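# Push the plug into the socket until it latches

## Task

Push the plug into the socket far enough that it latches and stays seated on its own, not merely because the gripper is still holding it; then open the gripper and move the arm away.

## Robot and tools

Robot: a single arm with six revolute joints and a parallel two-finger gripper, seen by two cameras, cam_high (fixed, 896x504) and cam_wrist (on the hand, 896x504). Both come with pinhole+radial calibration (K, distortion, T_world_to_cam); real cameras may be off by a few degrees and millimetres. Some external tugs on a held part or pushes on loose objects may happen.

Frame: the scene frame has its origin on the table top right under the arm base, +z up, +x forward, +y to the left when facing +x. The base itself may be slightly tilted. end_effector_position (metres) and end_effector_quat_wxyz describe the gripper point midway between the finger pads, which sits 3 to 4 cm behind the fingertips; the fingers point along the gripper's +x and close along its y. The reported hand position gets less accurate at long reach.

Tool execute_actions, argument actions: a list holding at most one item. An empty list only reports the state. An item with rows is a motion: rows is a list of 1 to 15 rows, each exactly 7 numbers for this one arm: waist, shoulder, elbow, wrist pitch, wrist yaw, wrist roll, then gripper opening. The six joint numbers are absolute target angles in radians (same convention as the Joint positions line), not offsets. Stated ranges: waist -3.054..3.054, shoulder 0.000..3.142, elbow 0.000..2.356, wrist pitch -1.571..1.571, wrist yaw -1.571..1.571, wrist roll -3.142..3.142. A target more than 0.010 rad beyond an end, and further out than the current reading, makes the call refused (nothing is sent). True ends may differ by up to 0.010 rad; a target past the real end is clipped and reported with "joint sent to its limit", though absence of that note does not prove room remains. The opening is an absolute value in -1..1: +1 fully open (0.088 m pad gap), empty fingers close at about -0.80, below that no further change. Closing from fully open needs at least about 0.5 s. steps (1..15 with rows, default 15) is the number of control steps at 1/30 s each; row i is used on step i and the final row repeats. An item with only steps (max 300) is a wait, counted from the previous result and including your reply time. Optional pictures (boolean) toggles images in the result; they come by default.

Motion limits: each joint target is held within a lead of its measured angle (0.211 rad for waist, shoulder, elbow; 0.213 wrist pitch; 0.267 wrist yaw; 0.228 wrist roll), and targets are scaled back if they would move the gripper over 70 mm from where it is measured. Far moves therefore take several calls. Friction can leave a joint short of its target, especially at long reach, and tiny moves may not happen; check Joint positions after each move. Between calls the arm keeps heading to the last row's target until it stalls or a step is HELD; then only a new action resumes travel or pressing.

Result lines: the state gives pose and linear/angular velocities. Joint positions and Joint velocities list the six joints in order (rad, rad/s) followed by the pad gap (m, m/s). grip_measured is the measured opening on the command scale; it can be off by about 1 mm consistently, and reads up to 0.061 narrower while squeezing something hard. To hold a part, command about 0.07 below grip_measured (less for a lighter hold); parts under 3 mm wide get proportionally less force. Pad force limit is roughly 34 to 49 N, with brief higher peaks on first contact. grip_effort_n is the motor's reported effort in newtons (negative closes, positive opens), saturating near 83 N, with residual value at rest, a fixed offset up to about 5.7 N and small noise; "n/a" when unavailable. "joint command not followed" means the clearance check altered or blocked targets (mounting blocks and posts count as the arm). HELD marks steps where your row was partly or fully not sent. MOTOR HOT appears from 50 °C; at 95 °C an OVER-TEMPERATURE FAULT holds the arm, and if it does not cool in 30 to 60 s power cuts and the arm goes limp, so avoid holding loads for long idle periods.

Torque fault: if contact torque reaches a joint's load limit (N m: waist 17.4, shoulder 21.6, elbow 21.5, wrist pitch 5.67, wrist yaw 5.65, wrist roll 5.3, held weight included) the arm halts for 10 s and drops the remainder of the call. Insert with gentle, small steps rather than forcing.

zoom_image: camera ("cam_high" or "cam_wrist") and region [x0, y0, x1, y1] in pixels of that camera's latest image, origin top-left, at most 504x504; gives a closer view, moves nothing.

show_instructions: no arguments; displays the scene's reference images.

finished_scene: argument scene, the number of the current scene; ends and grades it irreversibly, and the result states success and gives the next task if any. Replying without any tool call ends everything.

Order: look, approach and grasp the plug, align it with the socket, push until it latches, open the gripper, retreat, then finish. Avoid dropping the plug, slamming or shoving hard, and never let anything leave the table. Thinking after the first call lets the simulation run, so be brief; smooth, efficient motion is preferred.

Each tool is called after "Request:" in YAML: its name, and indented under it one key for each argument.

Reference images:

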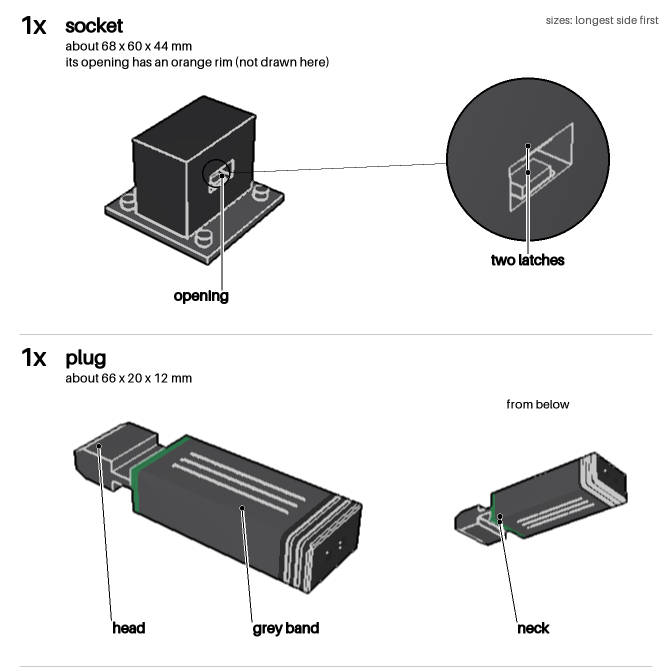

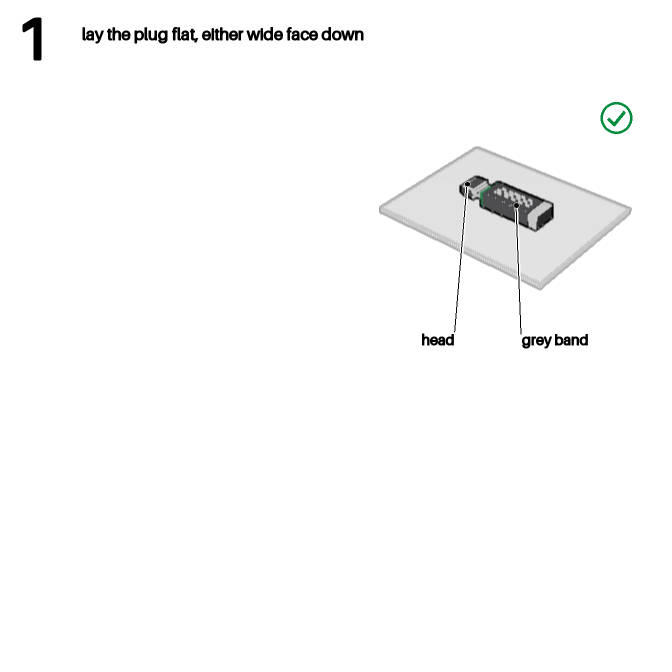

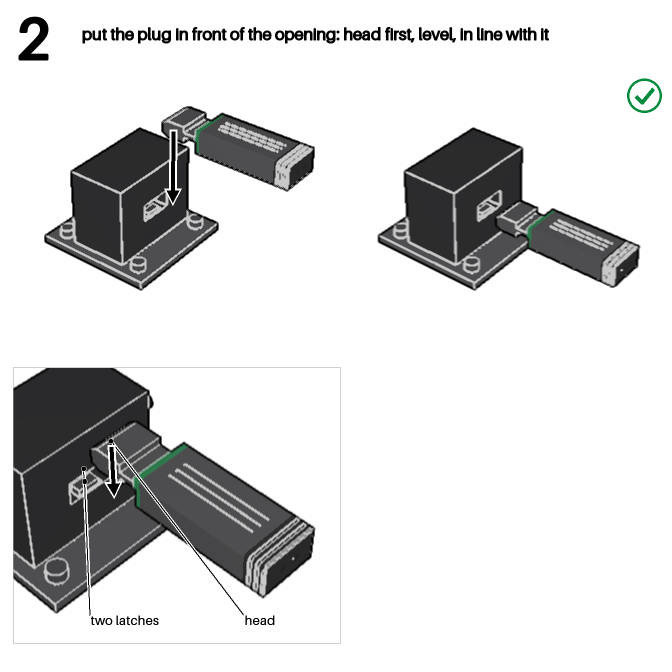

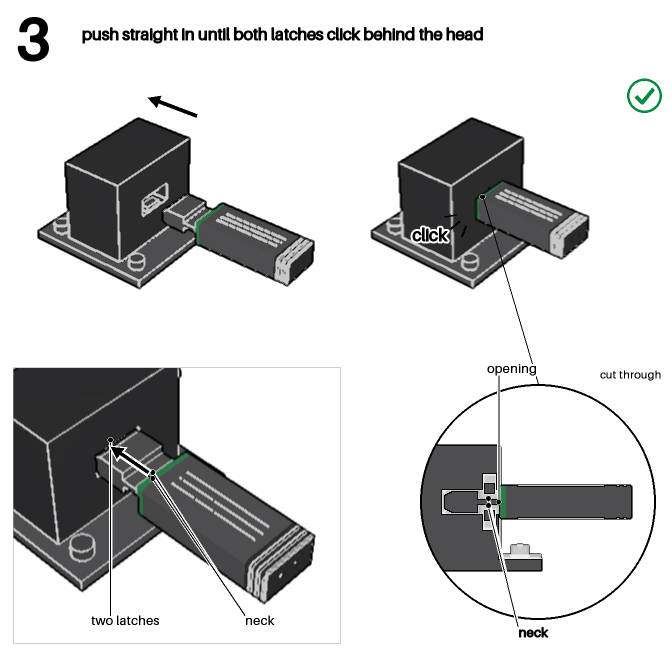

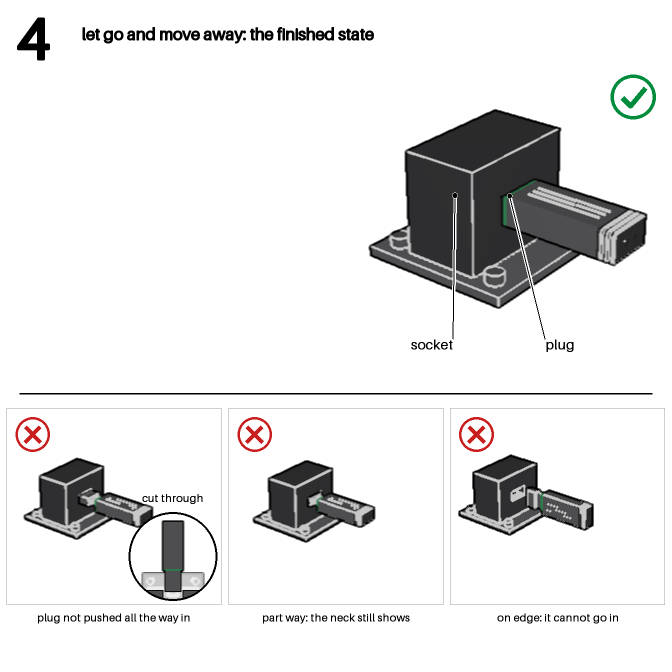

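## Session

Request:
execute_actions:
  actions: []

Scene clock: 0.00 s of 6630.00 s.
end_effector_position=(+0.3779, +0.2309, +0.3360) grip_measured=+0.371 grip_effort_n=n/a end_effector_quat_wxyz=(+0.633, -0.377, +0.223, +0.639) end_effector_velocity=(+0.002, -0.002, +0.001) end_effector_angular_velocity=(+0.006, -0.018, +0.012)
Joint positions: [ 0.212  1.708  1.455 -0.767 -0.524 -1.251  0.057]
Joint velocities: [-0.007 -0.002 -0.002  0.007 -0.007 -0.022 -0.   ]
Motor temperatures (°C, as the motors report them): [27 24 25 27 25 25]
Heat: hottest waist 27 °C (+0.0 °C/min).

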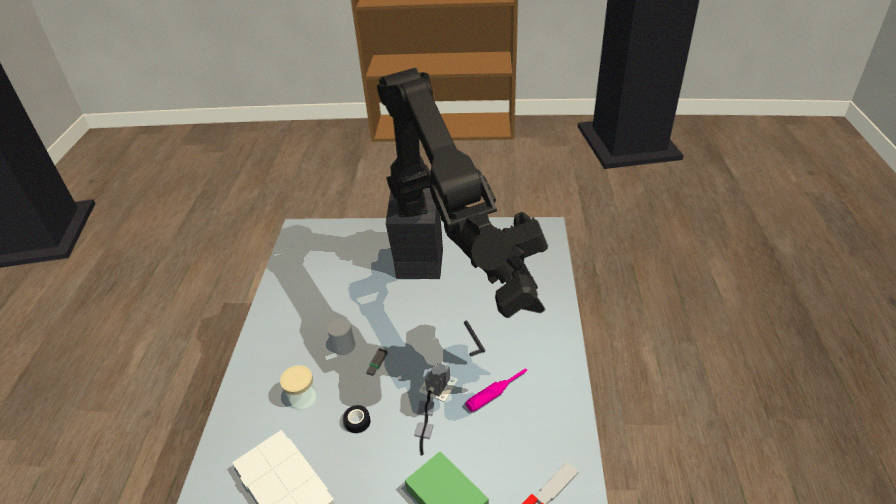

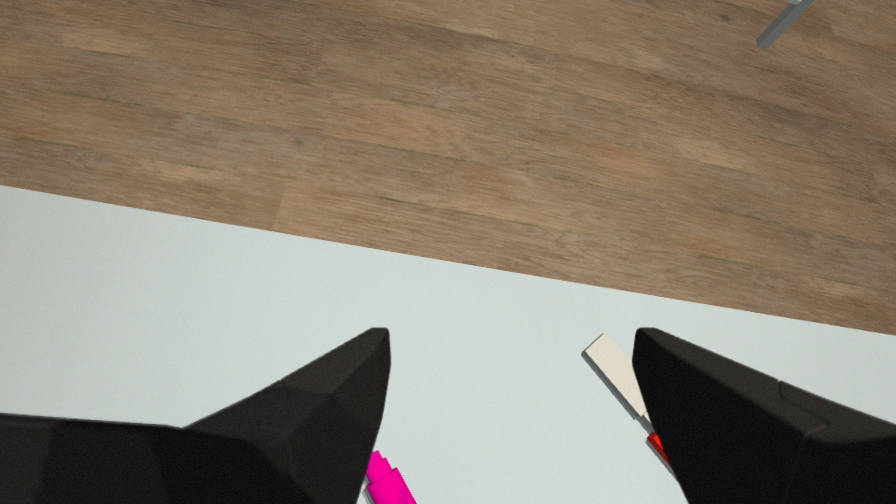

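Request:
zoom_image:
  camera: "cam_high"
  region: [340, 320, 500, 440]

Region (340, 320, 500, 440) of cam_high's 896x504 image, scaled by 3.150, with more detail than that image has; it fills the top 378 rows of this view, and the rest is white.

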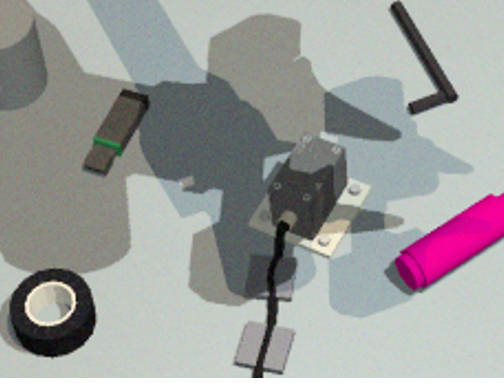

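Request:
execute_actions:
  actions:
    - {"rows":[[0.18,1.705,1.41,-0.763,-0.47,-1.12,0.5],[0.13,1.70,1.33,-0.76,-0.37,-0.9,0.6],[0.08,1.70,1.25,-0.755,-0.27,-0.7,0.6],[0.03,1.695,1.18,-0.75,-0.18,-0.5,0.6],[-0.02,1.69,1.10,-0.74,-0.09,-0.3,0.6],[-0.07,1.687,1.03,-0.732,0,0,0.6]],"steps":15}
  pictures: false

Request:
execute_actions:
  actions:
    - {"steps":30}

Scene clock: 49.47 s of 6630.00 s.
end_effector_position=(+0.3277, +0.0438, +0.2025) grip_measured=+0.596 grip_effort_n=15.6 end_effector_quat_wxyz=(+0.679, -0.210, +0.662, +0.240) end_effector_velocity=(-0.110, -0.074, -0.071) end_effector_angular_velocity=(-0.264, +0.394, -2.018)
Joint positions: [-0.068  1.694  1.054 -0.739 -0.023 -0.526  0.068]
Joint velocities: [-0.085 -0.007 -0.33  -0.007  0.227  1.941  0.001]
Motor temperatures (°C, as the motors report them): [28 33 28 28 25 25]
Heat: hottest shoulder 33 °C (+7.3 °C/min).
Steps of this call (steps 1 to 90: nothing new was sent; then 45.97 s passed at rest; steps 91 to 105: all 15 steps of this action). Readings (joint positions):
91: [0.211 1.708 1.452 -0.766 -0.517 -1.223]
92: [0.205 1.706 1.435 -0.757 -0.489 -1.163]
94: [0.168 1.695 1.381 -0.755 -0.403 -1.076]
98: [0.054 1.695 1.262 -0.747 -0.231 -0.933]
105: the state above

Scene clock: 50.47 s of 6630.00 s.
end_effector_position=(+0.3260, +0.0400, +0.2002) grip_measured=+0.597 grip_effort_n=15.6 end_effector_quat_wxyz=(+0.709, -0.034, +0.702, +0.053) end_effector_velocity=(-0.001, +0.002, +0.001) end_effector_angular_velocity=(+0.021, +0.005, -0.009)
Joint positions: [-0.07   1.694  1.044 -0.733 -0.002 -0.003  0.068]
Joint velocities: [-0.002 -0.002  0.002 -0.007 -0.022  0.007 -0.   ]
Motor temperatures (°C, as the motors report them): [28 33 28 28 25 25]
Heat: hottest shoulder 33 °C (+7.1 °C/min).
Steps of this call (steps 1 to 30: the robot went on to your last target). Readings (joint positions):
1: [-0.070 1.694 1.048 -0.739 -0.017 -0.462]
2: [-0.070 1.694 1.047 -0.737 -0.013 -0.398]
4: [-0.070 1.694 1.047 -0.733 -0.008 -0.269]
8: [-0.070 1.694 1.044 -0.733 -0.003 -0.071]
30: the state above
The arm was judged still, so your last target was given up. Only a new action makes it travel on or press farther. Fingers that are still opening or closing keep moving.
camera_calibration (this result's frames):
cam_wrist: T_world_to_cam=[[0.0990802, -0.992621, -0.0698998, 0.0363284], [-0.948257, -0.115479, 0.295758, 0.29151], [-0.301648, 0.0369792, -0.952702, 0.364817], [0, 0, 0, 1]] pos_world=[0.382873, 0.056233, 0.263884]

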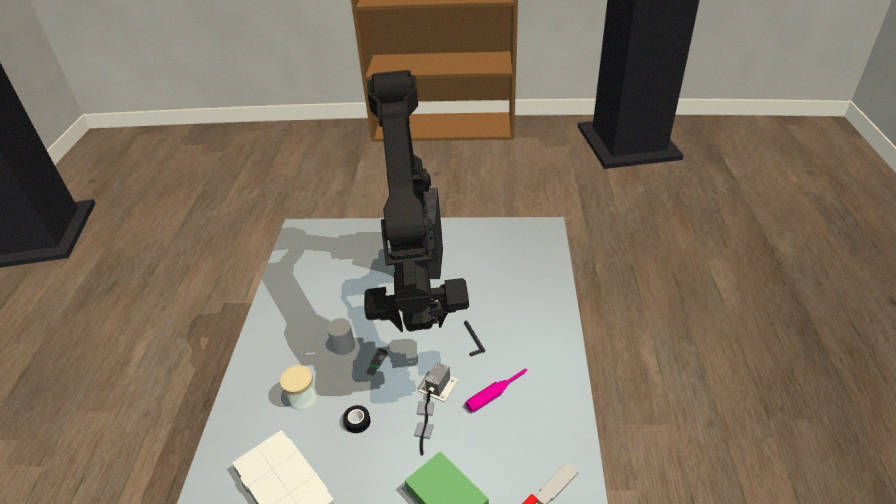

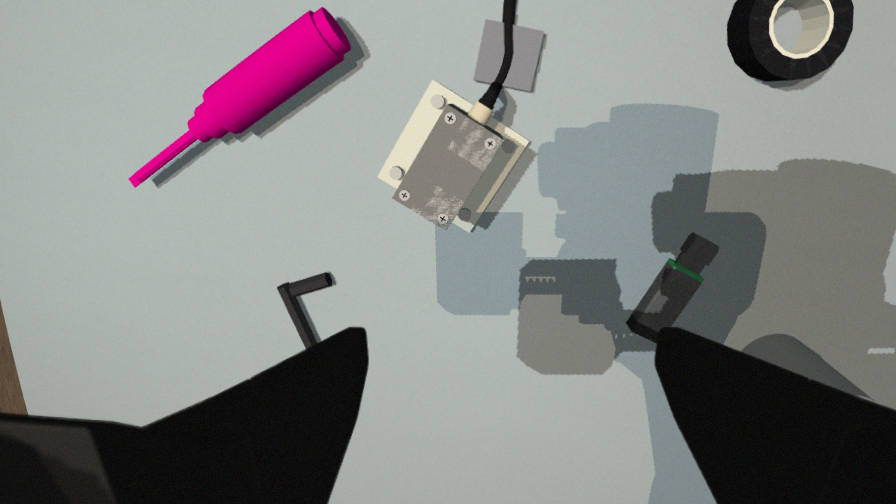

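Request:
zoom_image:
  camera: "cam_wrist"
  region: [360, 60, 560, 250]

Request:
zoom_image:
  camera: "cam_high"
  region: [400, 350, 480, 410]

Region (360, 60, 560, 250) of cam_wrist's 896x504 image, scaled by 2.520, with more detail than that image has; it fills the top 479 rows of this view, and the rest is white.

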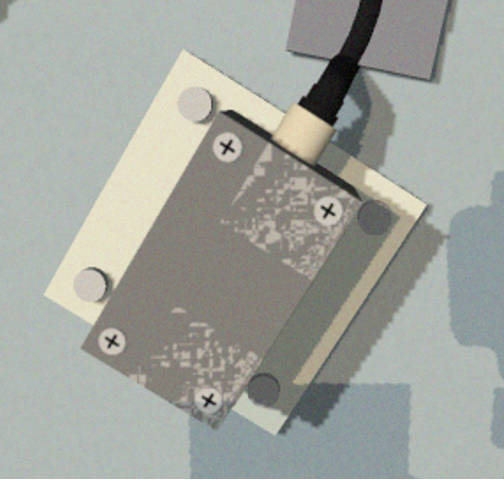

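Region (400, 350, 480, 410) of cam_high's 896x504 image, scaled by 6.300, with more detail than that image has; it fills the top 378 rows of this view, and the rest is white.

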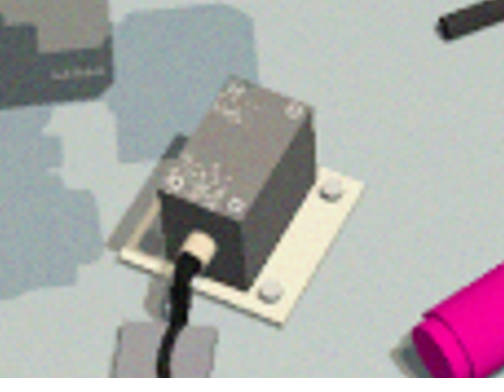

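Request:
zoom_image:
  camera: "cam_wrist"
  region: [600, 210, 760, 360]

Region (600, 210, 760, 360) of cam_wrist's 896x504 image, scaled by 3.150, with more detail than that image has; it fills the top 472 rows of this view, and the rest is white.

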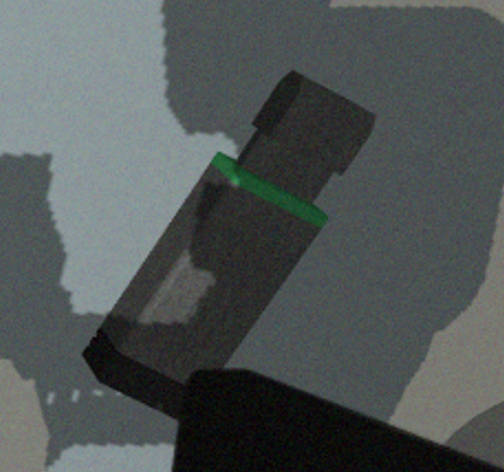

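Request:
execute_actions:
  actions:
    - {"rows":[[-0.10,1.70,1.02,-0.70,0,0.01,0.4],[-0.14,1.71,0.99,-0.66,-0.01,0.03,0.4],[-0.18,1.72,0.96,-0.62,-0.01,0.05,0.4],[-0.22,1.73,0.93,-0.58,-0.015,0.07,0.4],[-0.26,1.74,0.90,-0.54,-0.02,0.09,0.4],[-0.30,1.75,0.87,-0.50,-0.025,0.11,0.4],[-0.34,1.76,0.84,-0.47,-0.03,0.13,0.4],[-0.38,1.77,0.81,-0.43,-0.035,0.15,0.4],[-0.41,1.78,0.79,-0.41,-0.037,0.165,0.4],[-0.424,1.783,0.775,-0.397,-0.037,0.17,0.4]],"steps":15}
  pictures: false

Request:
execute_actions:
  actions:
    - {"steps":10}

Scene clock: 94.10 s of 6630.00 s.
end_effector_position=(+0.2808, -0.0623, +0.1328) grip_measured=+0.404 grip_effort_n=-15.6 end_effector_quat_wxyz=(+0.694, +0.134, +0.694, -0.138) end_effector_velocity=(+0.019, +0.007, -0.006) end_effector_angular_velocity=(+0.052, -0.130, -0.049)
Joint positions: [-0.421  1.772  0.788 -0.412 -0.032  0.162  0.059]
Joint velocities: [-0.002 -0.002 -0.042  0.154 -0.081  0.051 -0.   ]
Motor temperatures (°C, as the motors report them): [28 35 27 28 25 25]
Heat: hottest shoulder 35 °C (+3.0 °C/min).
Steps of this call (steps 1 to 90: nothing new was sent; then 40.13 s passed at rest; steps 91 to 105: all 15 steps of this action). Readings (joint positions):
91: [-0.071 1.694 1.042 -0.728 -0.002 -0.001]
92: [-0.079 1.694 1.034 -0.710 -0.005 0.006]
94: [-0.123 1.695 1.004 -0.653 -0.011 0.031]
98: [-0.279 1.727 0.901 -0.518 -0.021 0.101]
105: the state above

Scene clock: 94.43 s of 6630.00 s.
end_effector_position=(+0.2829, -0.0624, +0.1325) grip_measured=+0.403 grip_effort_n=-15.6 end_effector_quat_wxyz=(+0.697, +0.137, +0.690, -0.139) end_effector_velocity=(+0.006, +0.001, +0.002) end_effector_angular_velocity=(+0.015, -0.031, +0.006)
Joint positions: [-0.421  1.772  0.786 -0.399 -0.035  0.168  0.059]
Joint velocities: [-0.002 -0.007 -0.002  0.022 -0.022 -0.007 -0.   ]
Motor temperatures (°C, as the motors report them): [28 35 27 28 25 25]
Heat: hottest shoulder 35 °C (+3.0 °C/min).
Steps of this call (steps 1 to 10: the robot went on to your last target). Readings (joint positions):
1: [-0.421 1.772 0.787 -0.407 -0.034 0.164]
2: [-0.421 1.772 0.787 -0.403 -0.034 0.165]
4: [-0.421 1.772 0.787 -0.401 -0.034 0.167]
8: [-0.421 1.772 0.786 -0.400 -0.035 0.167]
10: the state above
camera_calibration (this result's frames):
cam_wrist: T_world_to_cam=[[-0.404205, -0.913696, -0.0421643, 0.0778314], [-0.878624, 0.375051, 0.295561, 0.269765], [-0.25424, 0.156514, -0.954393, 0.285378], [0, 0, 0, 1]] pos_world=[0.341036, -0.0747271, 0.195913]

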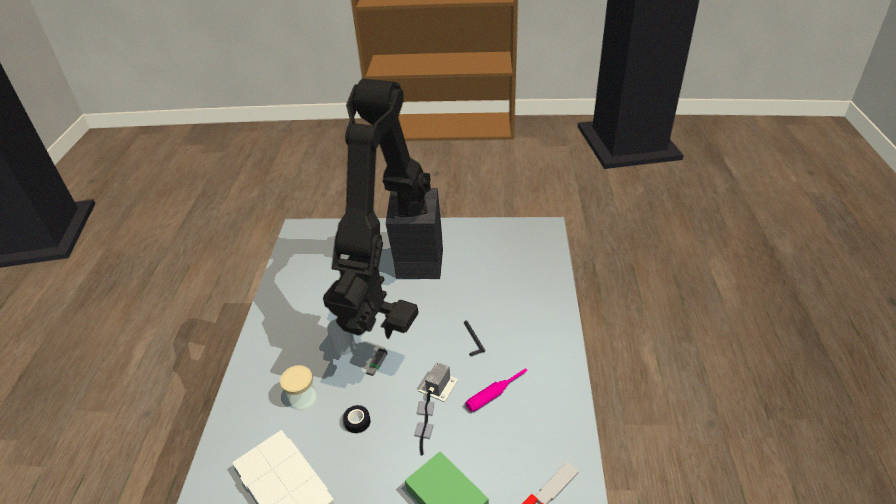

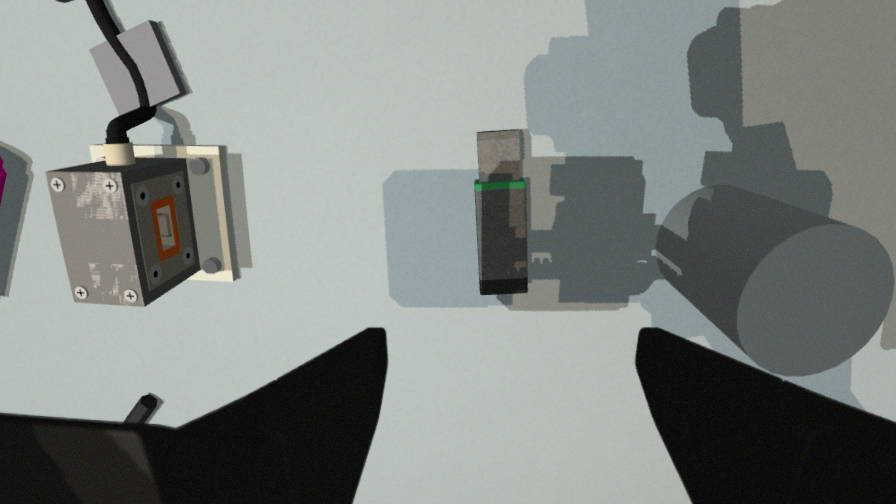

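Request:
zoom_image:
  camera: "cam_wrist"
  region: [40, 130, 260, 320]

Region (40, 130, 260, 320) of cam_wrist's 896x504 image, scaled by 2.291, with more detail than that image has; it fills the top 435 rows of this view, and the rest is white.

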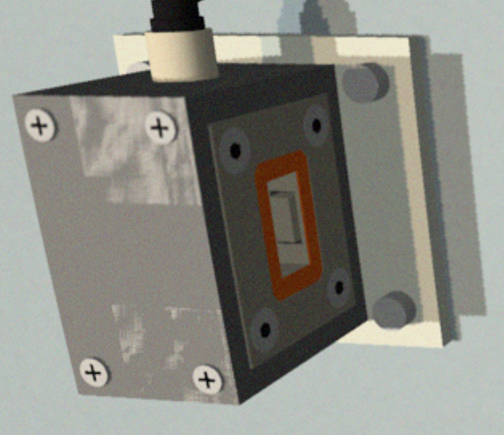

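Request:
execute_actions:
  actions:
    - {"rows":[[-0.421,1.80,0.786,-0.38,-0.037,0.16,0.2],[-0.421,1.825,0.786,-0.355,-0.037,0.155,0.1],[-0.421,1.855,0.786,-0.325,-0.037,0.15,0.0],[-0.421,1.885,0.786,-0.295,-0.037,0.145,0.0],[-0.422,1.915,0.786,-0.265,-0.037,0.14,0.0],[-0.422,1.945,0.79,-0.24,-0.037,0.14,0.0],[-0.422,1.975,0.793,-0.215,-0.037,0.14,0.0],[-0.422,2.005,0.796,-0.185,-0.037,0.14,0.0],[-0.422,2.035,0.80,-0.16,-0.037,0.14,0.0],[-0.422,2.06,0.804,-0.135,-0.037,0.14,0.0],[-0.422,2.08,0.808,-0.115,-0.037,0.14,0.0],[-0.422,2.095,0.81,-0.10,-0.037,0.14,0.0],[-0.422,2.105,0.812,-0.093,-0.037,0.14,0.0]],"steps":15}
  pictures: false

Request:
execute_actions:
  actions:
    - {"steps":10}

Scene clock: 117.07 s of 6630.00 s.
end_effector_position=(+0.2865, -0.0661, +0.0575) grip_measured=+0.005 grip_effort_n=-16.0 end_effector_quat_wxyz=(+0.697, +0.128, +0.693, -0.130) end_effector_velocity=(-0.011, +0.001, -0.061) end_effector_angular_velocity=(+0.016, +0.039, +0.003)
Joint positions: [-0.421  2.074  0.8   -0.116 -0.035  0.143  0.039]
Joint velocities: [-0.002  0.247  0.022  0.183 -0.007 -0.007 -0.002]
Motor temperatures (°C, as the motors report them): [28 33 26 28 25 25]
Heat: hottest shoulder 33 °C (-1.0 °C/min).
Steps of this call (steps 1 to 30: the robot went on to your last target; steps 31 to 90: nothing new was sent; then 19.13 s passed at rest; steps 91 to 105: all 15 steps of this action). Readings (joint positions):
91: [-0.421 1.774 0.786 -0.396 -0.035 0.168]
92: [-0.421 1.780 0.786 -0.387 -0.035 0.166]
94: [-0.421 1.811 0.786 -0.347 -0.035 0.158]
98: [-0.421 1.918 0.786 -0.253 -0.035 0.146]
105: the state above

Scene clock: 117.40 s of 6630.00 s.
end_effector_position=(+0.2897, -0.0669, +0.0543) grip_measured=+0.003 grip_effort_n=-15.6 end_effector_quat_wxyz=(+0.701, +0.128, +0.689, -0.130) end_effector_velocity=(-0.009, +0.005, -0.003) end_effector_angular_velocity=(+0.029, +0.031, +0.019)
Joint positions: [-0.421  2.089  0.806 -0.096 -0.035  0.142  0.039]
Joint velocities: [-0.002  0.007 -0.007 -0.022 -0.022 -0.022  0.   ]
Motor temperatures (°C, as the motors report them): [28 33 26 28 25 25]
Heat: hottest shoulder 33 °C (-1.0 °C/min).
Steps of this call (steps 1 to 10: the robot went on to your last target). Readings (joint positions):
1: [-0.421 2.081 0.801 -0.110 -0.035 0.143]
2: [-0.421 2.084 0.801 -0.106 -0.035 0.143]
4: [-0.421 2.087 0.803 -0.100 -0.035 0.143]
8: [-0.421 2.088 0.806 -0.096 -0.035 0.142]
10: the state above
camera_calibration (this result's frames):
cam_wrist: T_world_to_cam=[[-0.380225, -0.923879, -0.0433187, 0.0655697], [-0.889842, 0.352642, 0.289525, 0.302649], [-0.25221, 0.148631, -0.95619, 0.212177], [0, 0, 0, 1]] pos_world=[0.347754, -0.0776843, 0.118097]

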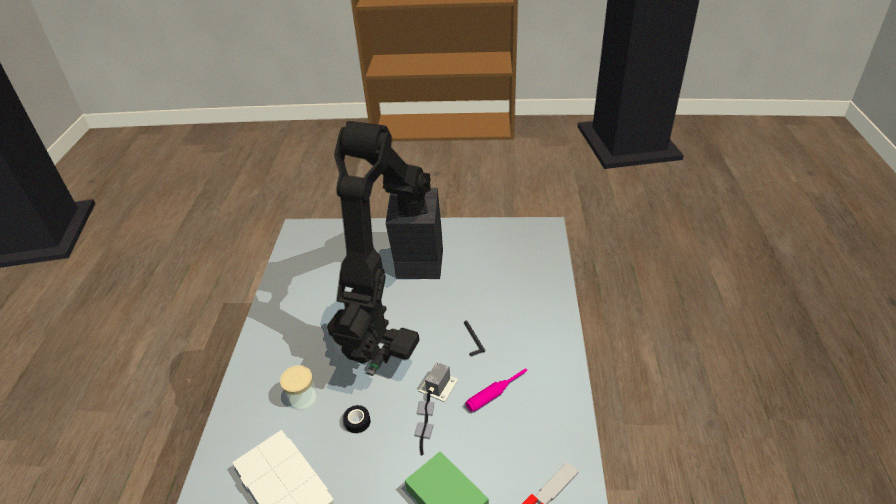

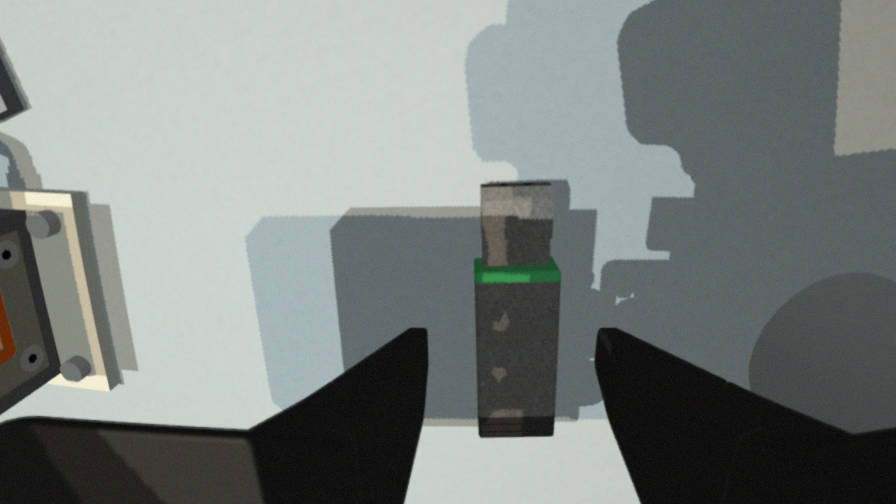

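Request:
execute_actions:
  actions:
    - {"rows":[[-0.424,2.115,0.812,-0.09,-0.037,0.14,0.0],[-0.426,2.125,0.812,-0.083,-0.037,0.14,0.0],[-0.428,2.135,0.812,-0.075,-0.037,0.14,0.0],[-0.43,2.145,0.813,-0.067,-0.037,0.14,0.0],[-0.431,2.155,0.814,-0.058,-0.037,0.14,0.0],[-0.431,2.162,0.815,-0.052,-0.037,0.14,0.0],[-0.431,2.168,0.815,-0.047,-0.037,0.14,0.0]],"steps":15}

Scene clock: 127.97 s of 6630.00 s.
end_effector_position=(+0.2857, -0.0690, +0.0402) grip_measured=+0.003 grip_effort_n=-15.1 end_effector_quat_wxyz=(+0.697, +0.131, +0.692, -0.133) end_effector_velocity=(+0.001, +0.000, +0.000) end_effector_angular_velocity=(+0.005, -0.009, +0.005)
Joint positions: [-0.43   2.146  0.81  -0.053 -0.038  0.142  0.039]
Joint velocities: [-0.002 -0.002 -0.002  0.007 -0.007 -0.007 -0.   ]
Motor temperatures (°C, as the motors report them): [28 32 26 28 25 25]
Heat: hottest shoulder 32 °C (-2.0 °C/min).
Steps of this call (steps 1 to 30: the robot went on to your last target; steps 31 to 90: nothing new was sent; then 7.07 s passed at rest; steps 91 to 105: all 15 steps of this action). Readings (joint positions):
91: [-0.421 2.091 0.806 -0.095 -0.035 0.142]
92: [-0.421 2.094 0.806 -0.092 -0.035 0.142]
94: [-0.423 2.107 0.808 -0.082 -0.035 0.142]
98: [-0.428 2.141 0.809 -0.060 -0.035 0.142]
105: the state above
camera_calibration (this result's frames):
cam_wrist: T_world_to_cam=[[-0.388549, -0.92043, -0.0428682, 0.0640964], [-0.884113, 0.359304, 0.29874, 0.302371], [-0.259566, 0.153975, -0.953371, 0.200267], [0, 0, 0, 1]] pos_world=[0.344217, -0.0804831, 0.103346]

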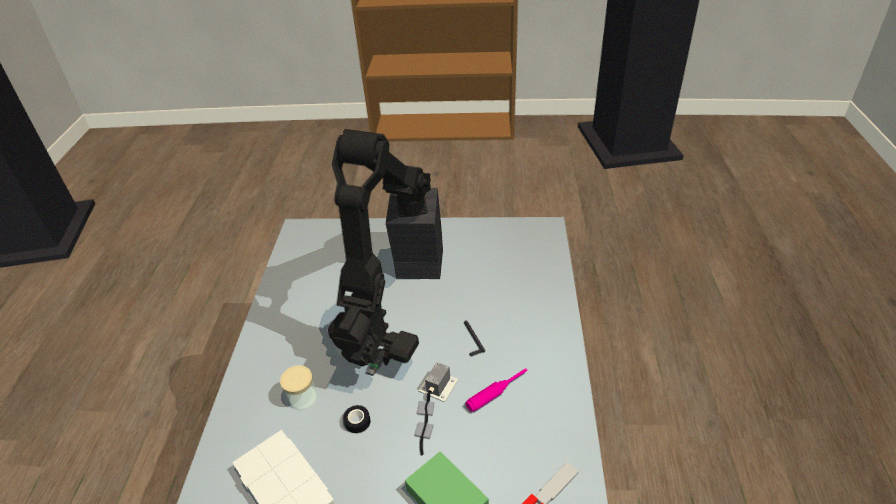

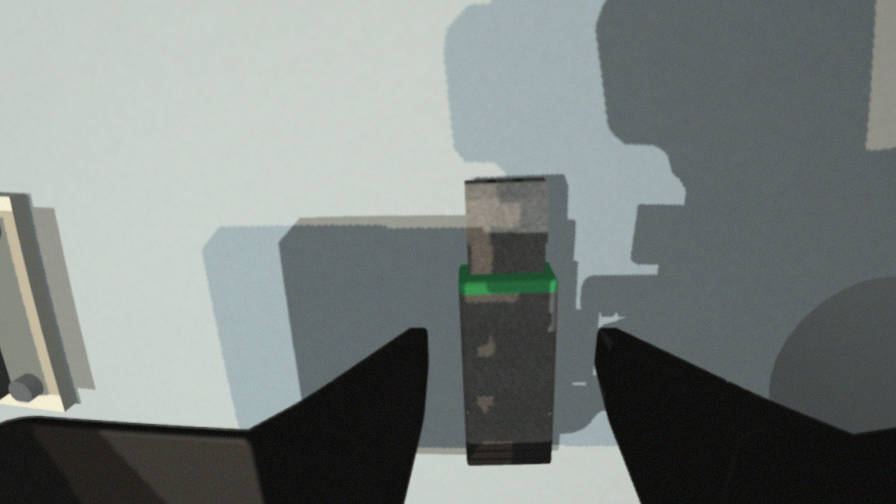

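Request:
execute_actions:
  actions:
    - {"rows":[[-0.431,2.16,0.815,-0.047,-0.037,0.14,-0.15],[-0.431,2.16,0.815,-0.047,-0.037,0.14,-0.25],[-0.431,2.16,0.815,-0.047,-0.037,0.14,-0.32],[-0.431,2.16,0.815,-0.047,-0.037,0.14,-0.37],[-0.431,2.16,0.815,-0.047,-0.037,0.14,-0.40],[-0.431,2.16,0.815,-0.047,-0.037,0.14,-0.43],[-0.431,2.16,0.815,-0.047,-0.037,0.14,-0.46],[-0.431,2.16,0.815,-0.047,-0.037,0.14,-0.49],[-0.431,2.16,0.815,-0.047,-0.037,0.14,-0.52],[-0.431,2.16,0.815,-0.047,-0.037,0.14,-0.55]],"steps":15}

Scene clock: 134.00 s of 6630.00 s.
end_effector_position=(+0.2867, -0.0684, +0.0401) grip_measured=-0.451 grip_effort_n=-83.5 end_effector_quat_wxyz=(+0.699, +0.133, +0.691, -0.131) end_effector_velocity=(-0.000, +0.003, +0.002) end_effector_angular_velocity=(+0.022, -0.003, -0.010)
Joint positions: [-0.429  2.146  0.81  -0.049 -0.042  0.142  0.017]
Joint velocities: [-0.002 -0.007 -0.002 -0.007 -0.022  0.007 -0.   ]
Motor temperatures (°C, as the motors report them): [28 32 26 28 25 25]
Heat: hottest shoulder 32 °C (-3.0 °C/min).
Steps of this call (steps 1 to 15: the robot went on to your last target; steps 16 to 90: nothing new was sent; then 2.53 s passed at rest; steps 91 to 105: all 15 steps of this action). Readings (joint positions):
91: [-0.430 2.146 0.810 -0.052 -0.040 0.142]
92: [-0.429 2.146 0.810 -0.052 -0.044 0.142]
94: [-0.429 2.146 0.810 -0.050 -0.043 0.142]
98: [-0.429 2.146 0.810 -0.049 -0.043 0.142]
105: the state above
camera_calibration (this result's frames):
cam_wrist: T_world_to_cam=[[-0.387839, -0.920476, -0.0480054, 0.0650242], [-0.885619, 0.357705, 0.296185, 0.303472], [-0.25546, 0.157387, -0.953923, 0.199447], [0, 0, 0, 1]] pos_world=[0.34493, -0.0800907, 0.103494]

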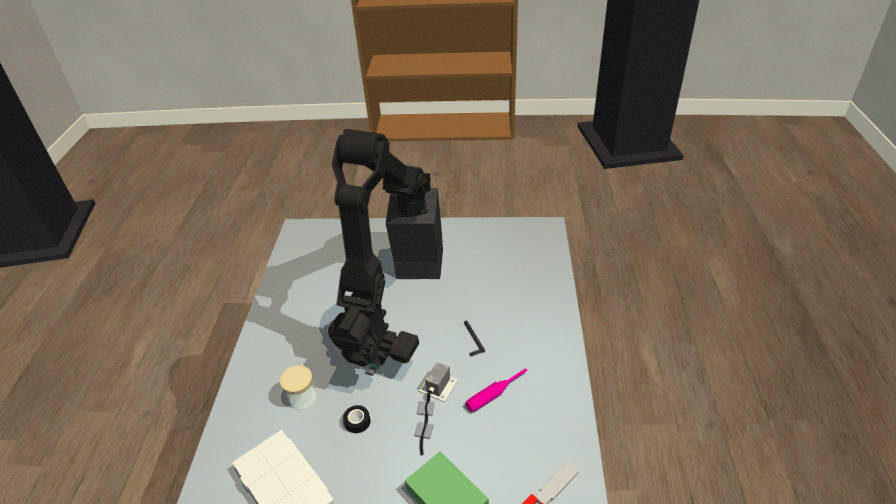

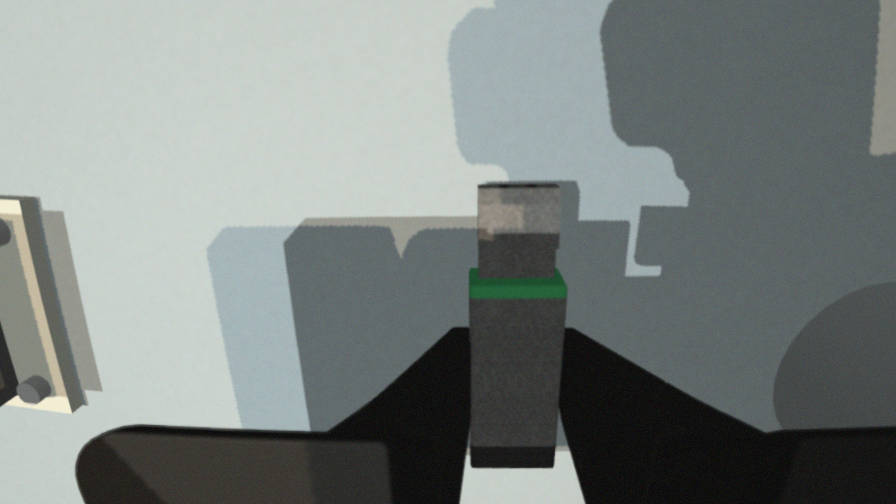

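Request:
execute_actions:
  actions:
    - {"rows":[[-0.43,2.14,0.81,-0.055,-0.04,0.14,-0.55],[-0.43,2.13,0.81,-0.065,-0.04,0.14,-0.55],[-0.43,2.115,0.81,-0.08,-0.04,0.14,-0.55],[-0.43,2.10,0.81,-0.095,-0.04,0.14,-0.55],[-0.43,2.085,0.81,-0.11,-0.04,0.14,-0.55],[-0.43,2.07,0.81,-0.125,-0.04,0.14,-0.55],[-0.43,2.055,0.81,-0.14,-0.04,0.14,-0.55],[-0.43,2.04,0.81,-0.155,-0.04,0.12,-0.55],[-0.425,2.025,0.81,-0.17,-0.04,0.09,-0.55],[-0.42,2.015,0.815,-0.185,-0.04,0.05,-0.55],[-0.41,2.01,0.82,-0.195,-0.038,0.0,-0.55],[-0.40,2.01,0.825,-0.20,-0.036,-0.05,-0.55],[-0.39,2.012,0.83,-0.205,-0.034,-0.10,-0.55],[-0.38,2.014,0.835,-0.21,-0.032,-0.15,-0.55],[-0.37,2.016,0.84,-0.213,-0.03,-0.20,-0.55]],"steps":15}
  pictures: false

Request:
execute_actions:
  actions:
    - {"rows":[[-0.355,2.02,0.848,-0.217,-0.028,-0.265,-0.55],[-0.34,2.023,0.856,-0.221,-0.026,-0.33,-0.55],[-0.325,2.026,0.864,-0.225,-0.024,-0.40,-0.55],[-0.31,2.03,0.872,-0.229,-0.021,-0.47,-0.55],[-0.295,2.034,0.88,-0.233,-0.018,-0.54,-0.55],[-0.28,2.038,0.888,-0.237,-0.015,-0.61,-0.55],[-0.265,2.042,0.896,-0.241,-0.012,-0.68,-0.55],[-0.25,2.046,0.904,-0.245,-0.01,-0.75,-0.55],[-0.235,2.05,0.912,-0.249,-0.007,-0.82,-0.55],[-0.22,2.054,0.92,-0.253,-0.005,-0.89,-0.55],[-0.207,2.058,0.928,-0.257,-0.002,-0.95,-0.55],[-0.196,2.062,0.935,-0.261,0.0,-1.01,-0.55],[-0.187,2.066,0.94,-0.265,0.002,-1.06,-0.55],[-0.18,2.07,0.944,-0.268,0.004,-1.09,-0.55],[-0.176,2.072,0.946,-0.27,0.005,-1.11,-0.55]],"steps":15}
  pictures: false

Request:
execute_actions:
  actions:
    - {"steps":12}

Scene clock: 149.80 s of 6630.00 s.
end_effector_position=(+0.2938, -0.0598, +0.0726) grip_measured=-0.451 grip_effort_n=-83.5 end_effector_quat_wxyz=(+0.707, +0.043, +0.705, -0.041) end_effector_velocity=(+0.033, +0.086, +0.011) end_effector_angular_velocity=(+0.040, +0.057, +1.644)
Joint positions: [-0.399  2.024  0.824 -0.194 -0.036 -0.084  0.017]
Joint velocities: [ 0.295 -0.002  0.125 -0.183  0.022 -1.355 -0.   ]
Motor temperatures (°C, as the motors report them): [28 32 26 28 25 25]
Heat: hottest shoulder 32 °C (-3.0 °C/min).
Steps of this call (steps 1 to 15: the robot went on to your last target; steps 16 to 90: nothing new was sent; then 12.30 s passed at rest; steps 91 to 105: all 15 steps of this action). Readings (joint positions):
91: [-0.429 2.146 0.810 -0.050 -0.042 0.142]
92: [-0.429 2.144 0.810 -0.051 -0.042 0.142]
94: [-0.429 2.136 0.810 -0.067 -0.041 0.142]
98: [-0.429 2.091 0.810 -0.118 -0.041 0.138]
105: the state above

Scene clock: 150.30 s of 6630.00 s.
end_effector_position=(+0.3262, -0.0004, +0.0775) grip_measured=-0.451 grip_effort_n=-83.5 end_effector_quat_wxyz=(+0.627, -0.338, +0.616, +0.336) end_effector_velocity=(+0.010, +0.093, -0.015) end_effector_angular_velocity=(+0.009, +0.069, +1.558)
Joint positions: [-0.196  2.047  0.929 -0.259 -0.003 -0.997  0.017]
Joint velocities: [ 0.281  0.105  0.125 -0.095  0.022 -1.282 -0.   ]
Motor temperatures (°C, as the motors report them): [28 32 26 28 25 25]
Heat: hottest shoulder 32 °C (-3.0 °C/min).
Steps of this call (steps 1 to 15: all 15 steps of this action). Readings (joint positions):
1: [-0.388 2.024 0.829 -0.200 -0.034 -0.134]
2: [-0.377 2.024 0.833 -0.206 -0.032 -0.189]
4: [-0.350 2.024 0.844 -0.216 -0.028 -0.310]
8: [-0.291 2.025 0.877 -0.232 -0.018 -0.568]
15: the state above

Scene clock: 150.70 s of 6630.00 s.
end_effector_position=(+0.3264, +0.0050, +0.0760) grip_measured=-0.451 grip_effort_n=-83.5 end_effector_quat_wxyz=(+0.601, -0.376, +0.596, +0.375) end_effector_velocity=(-0.005, +0.002, +0.000) end_effector_angular_velocity=(+0.021, +0.022, +0.020)
Joint positions: [-0.178  2.056  0.938 -0.268  0.003 -1.106  0.017]
Joint velocities: [-0.002 -0.002 -0.002 -0.022 -0.022 -0.022 -0.   ]
Motor temperatures (°C, as the motors report them): [28 32 26 28 25 25]
Heat: hottest shoulder 32 °C (-3.0 °C/min).
Steps of this call (steps 1 to 12: the robot went on to your last target). Readings (joint positions):
1: [-0.188 2.050 0.932 -0.261 -0.002 -1.030]
2: [-0.182 2.052 0.934 -0.263 -0.001 -1.054]
4: [-0.178 2.054 0.936 -0.266 0.001 -1.082]
8: [-0.178 2.056 0.937 -0.267 0.003 -1.101]
12: the state above
camera_calibration (this result's frames):
cam_wrist: T_world_to_cam=[[0.888985, -0.456337, -0.0382306, -0.270084], [-0.425173, -0.853512, 0.301239, 0.157055], [-0.170097, -0.251543, -0.952782, 0.20639], [0, 0, 0, 1]] pos_world=[0.341983, 0.0627152, 0.139008]

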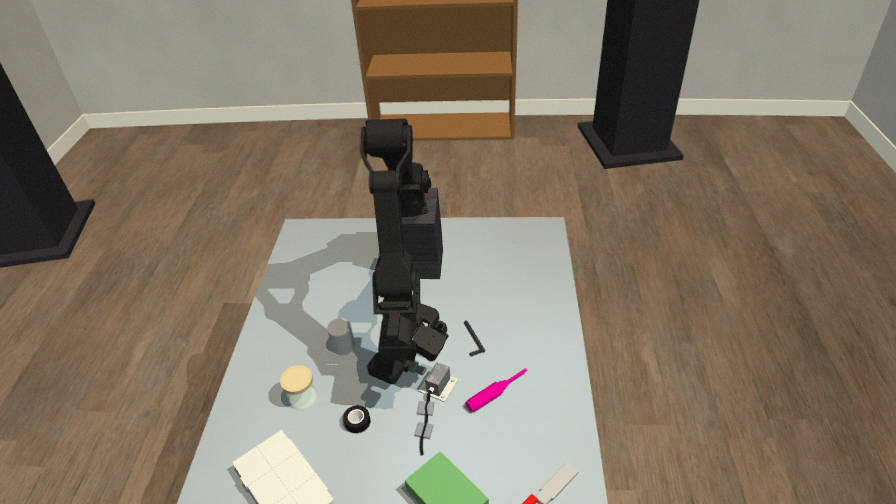

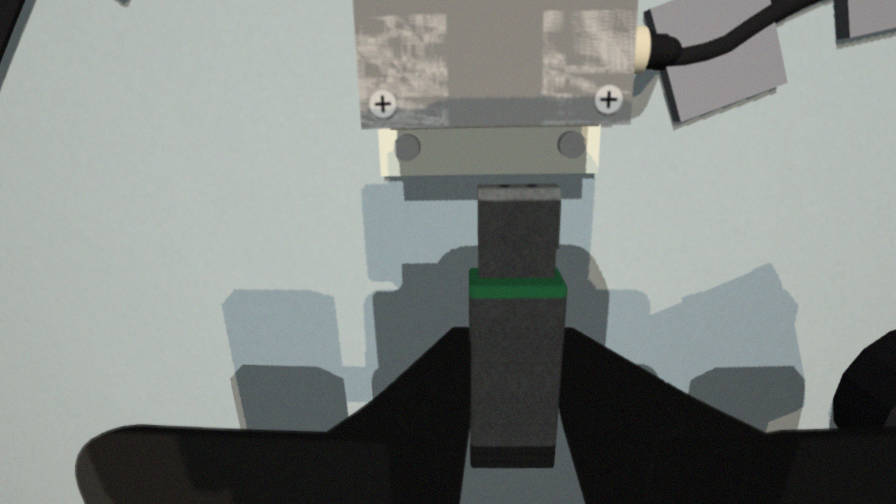

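Request:
execute_actions:
  actions:
    - {"rows":[[-0.175,2.08,0.94,-0.262,0.005,-1.11,-0.55],[-0.174,2.088,0.935,-0.254,0.005,-1.11,-0.55],[-0.173,2.096,0.93,-0.245,0.005,-1.11,-0.55],[-0.172,2.104,0.927,-0.236,0.005,-1.11,-0.55],[-0.171,2.112,0.924,-0.227,0.005,-1.11,-0.55],[-0.170,2.12,0.922,-0.218,0.005,-1.11,-0.55],[-0.170,2.126,0.92,-0.21,0.005,-1.11,-0.55],[-0.170,2.131,0.92,-0.203,0.005,-1.11,-0.55]],"steps":15}
  pictures: false

Request:
execute_actions:
  actions:
    - {"steps":8}

Scene clock: 163.30 s of 6630.00 s.
end_effector_position=(+0.3210, +0.0066, +0.0580) grip_measured=-0.451 grip_effort_n=-83.5 end_effector_quat_wxyz=(+0.598, -0.377, +0.598, +0.379) end_effector_velocity=(+0.006, +0.000, -0.001) end_effector_angular_velocity=(+0.007, -0.032, -0.010)
Joint positions: [-0.173  2.115  0.928 -0.207  0.003 -1.108  0.017]
Joint velocities: [-0.002  0.002 -0.002  0.037 -0.007  0.007 -0.   ]
Motor temperatures (°C, as the motors report them): [28 32 26 28 25 25]
Heat: hottest shoulder 32 °C (-2.0 °C/min).
Steps of this call (steps 1 to 30: the robot went on to your last target; steps 31 to 90: nothing new was sent; then 9.10 s passed at rest; steps 91 to 105: all 15 steps of this action). Readings (joint positions):
91: [-0.178 2.057 0.938 -0.268 0.003 -1.108]
92: [-0.178 2.059 0.938 -0.266 0.003 -1.108]
94: [-0.177 2.070 0.938 -0.254 0.003 -1.108]
98: [-0.174 2.099 0.934 -0.224 0.003 -1.108]
105: the state above

Scene clock: 163.57 s of 6630.00 s.
end_effector_position=(+0.3213, +0.0066, +0.0580) grip_measured=-0.451 grip_effort_n=-83.5 end_effector_quat_wxyz=(+0.598, -0.377, +0.597, +0.379) end_effector_velocity=(-0.002, -0.002, +0.000) end_effector_angular_velocity=(-0.008, +0.007, -0.010)
Joint positions: [-0.173  2.115  0.928 -0.205  0.003 -1.108  0.017]
Joint velocities: [-0.002 -0.002 -0.002 -0.007  0.007  0.007 -0.   ]
Motor temperatures (°C, as the motors report them): [28 32 26 28 25 25]
Heat: hottest shoulder 32 °C (-2.0 °C/min).
Steps of this call (steps 1 to 8: the robot went on to your last target). Readings (joint positions):
1: [-0.173 2.115 0.928 -0.206 0.003 -1.108]
2: [-0.173 2.115 0.928 -0.205 0.003 -1.108]
4: [-0.173 2.115 0.928 -0.205 0.003 -1.108]
8: the state above
camera_calibration (this result's frames):
cam_wrist: T_world_to_cam=[[0.891452, -0.450925, -0.0444959, -0.26599], [-0.417921, -0.856182, 0.303799, 0.159304], [-0.175087, -0.252226, -0.951697, 0.190291], [0, 0, 0, 1]] pos_world=[0.337012, 0.0644482, 0.120867]

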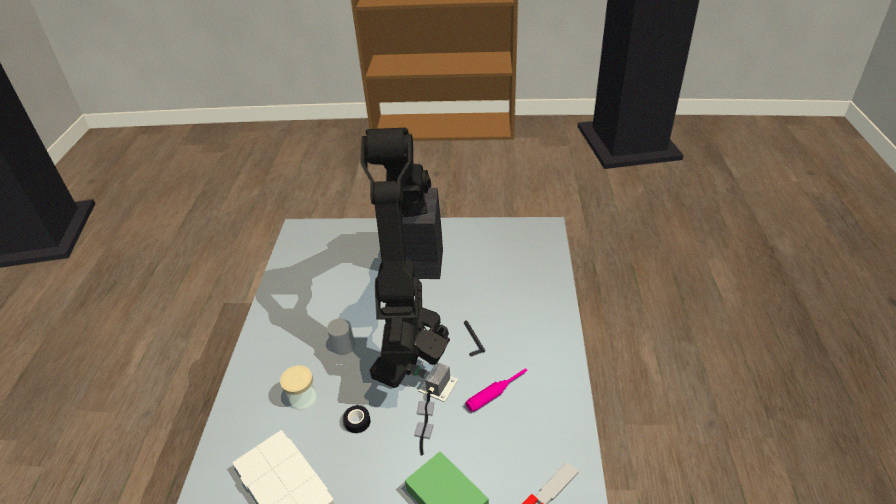

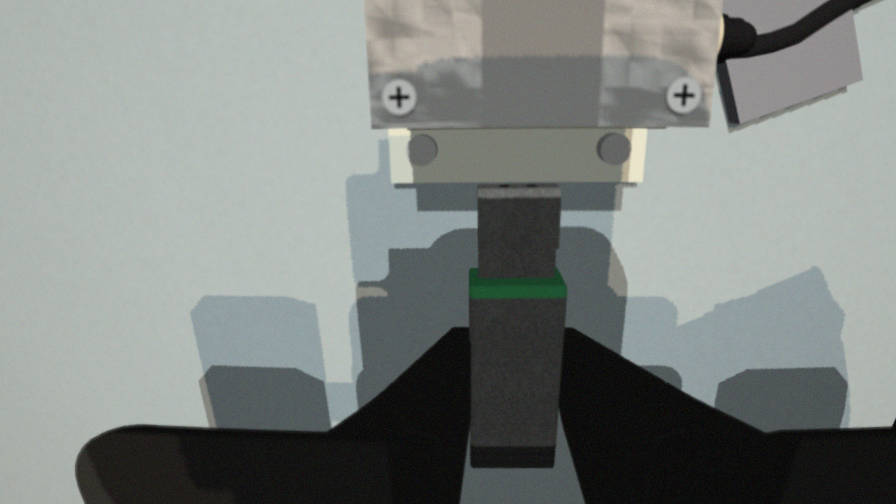

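Request:
zoom_image:
  camera: "cam_wrist"
  region: [360, 80, 720, 340]

Region (360, 80, 720, 340) of cam_wrist's 896x504 image, scaled by 1.400, with more detail than that image has.

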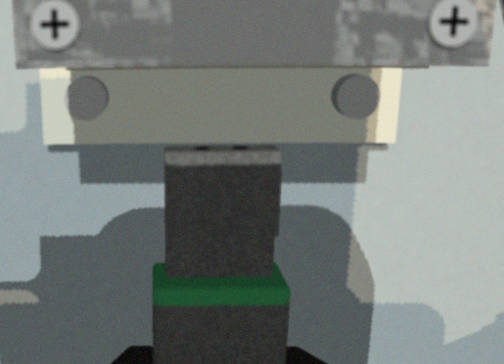

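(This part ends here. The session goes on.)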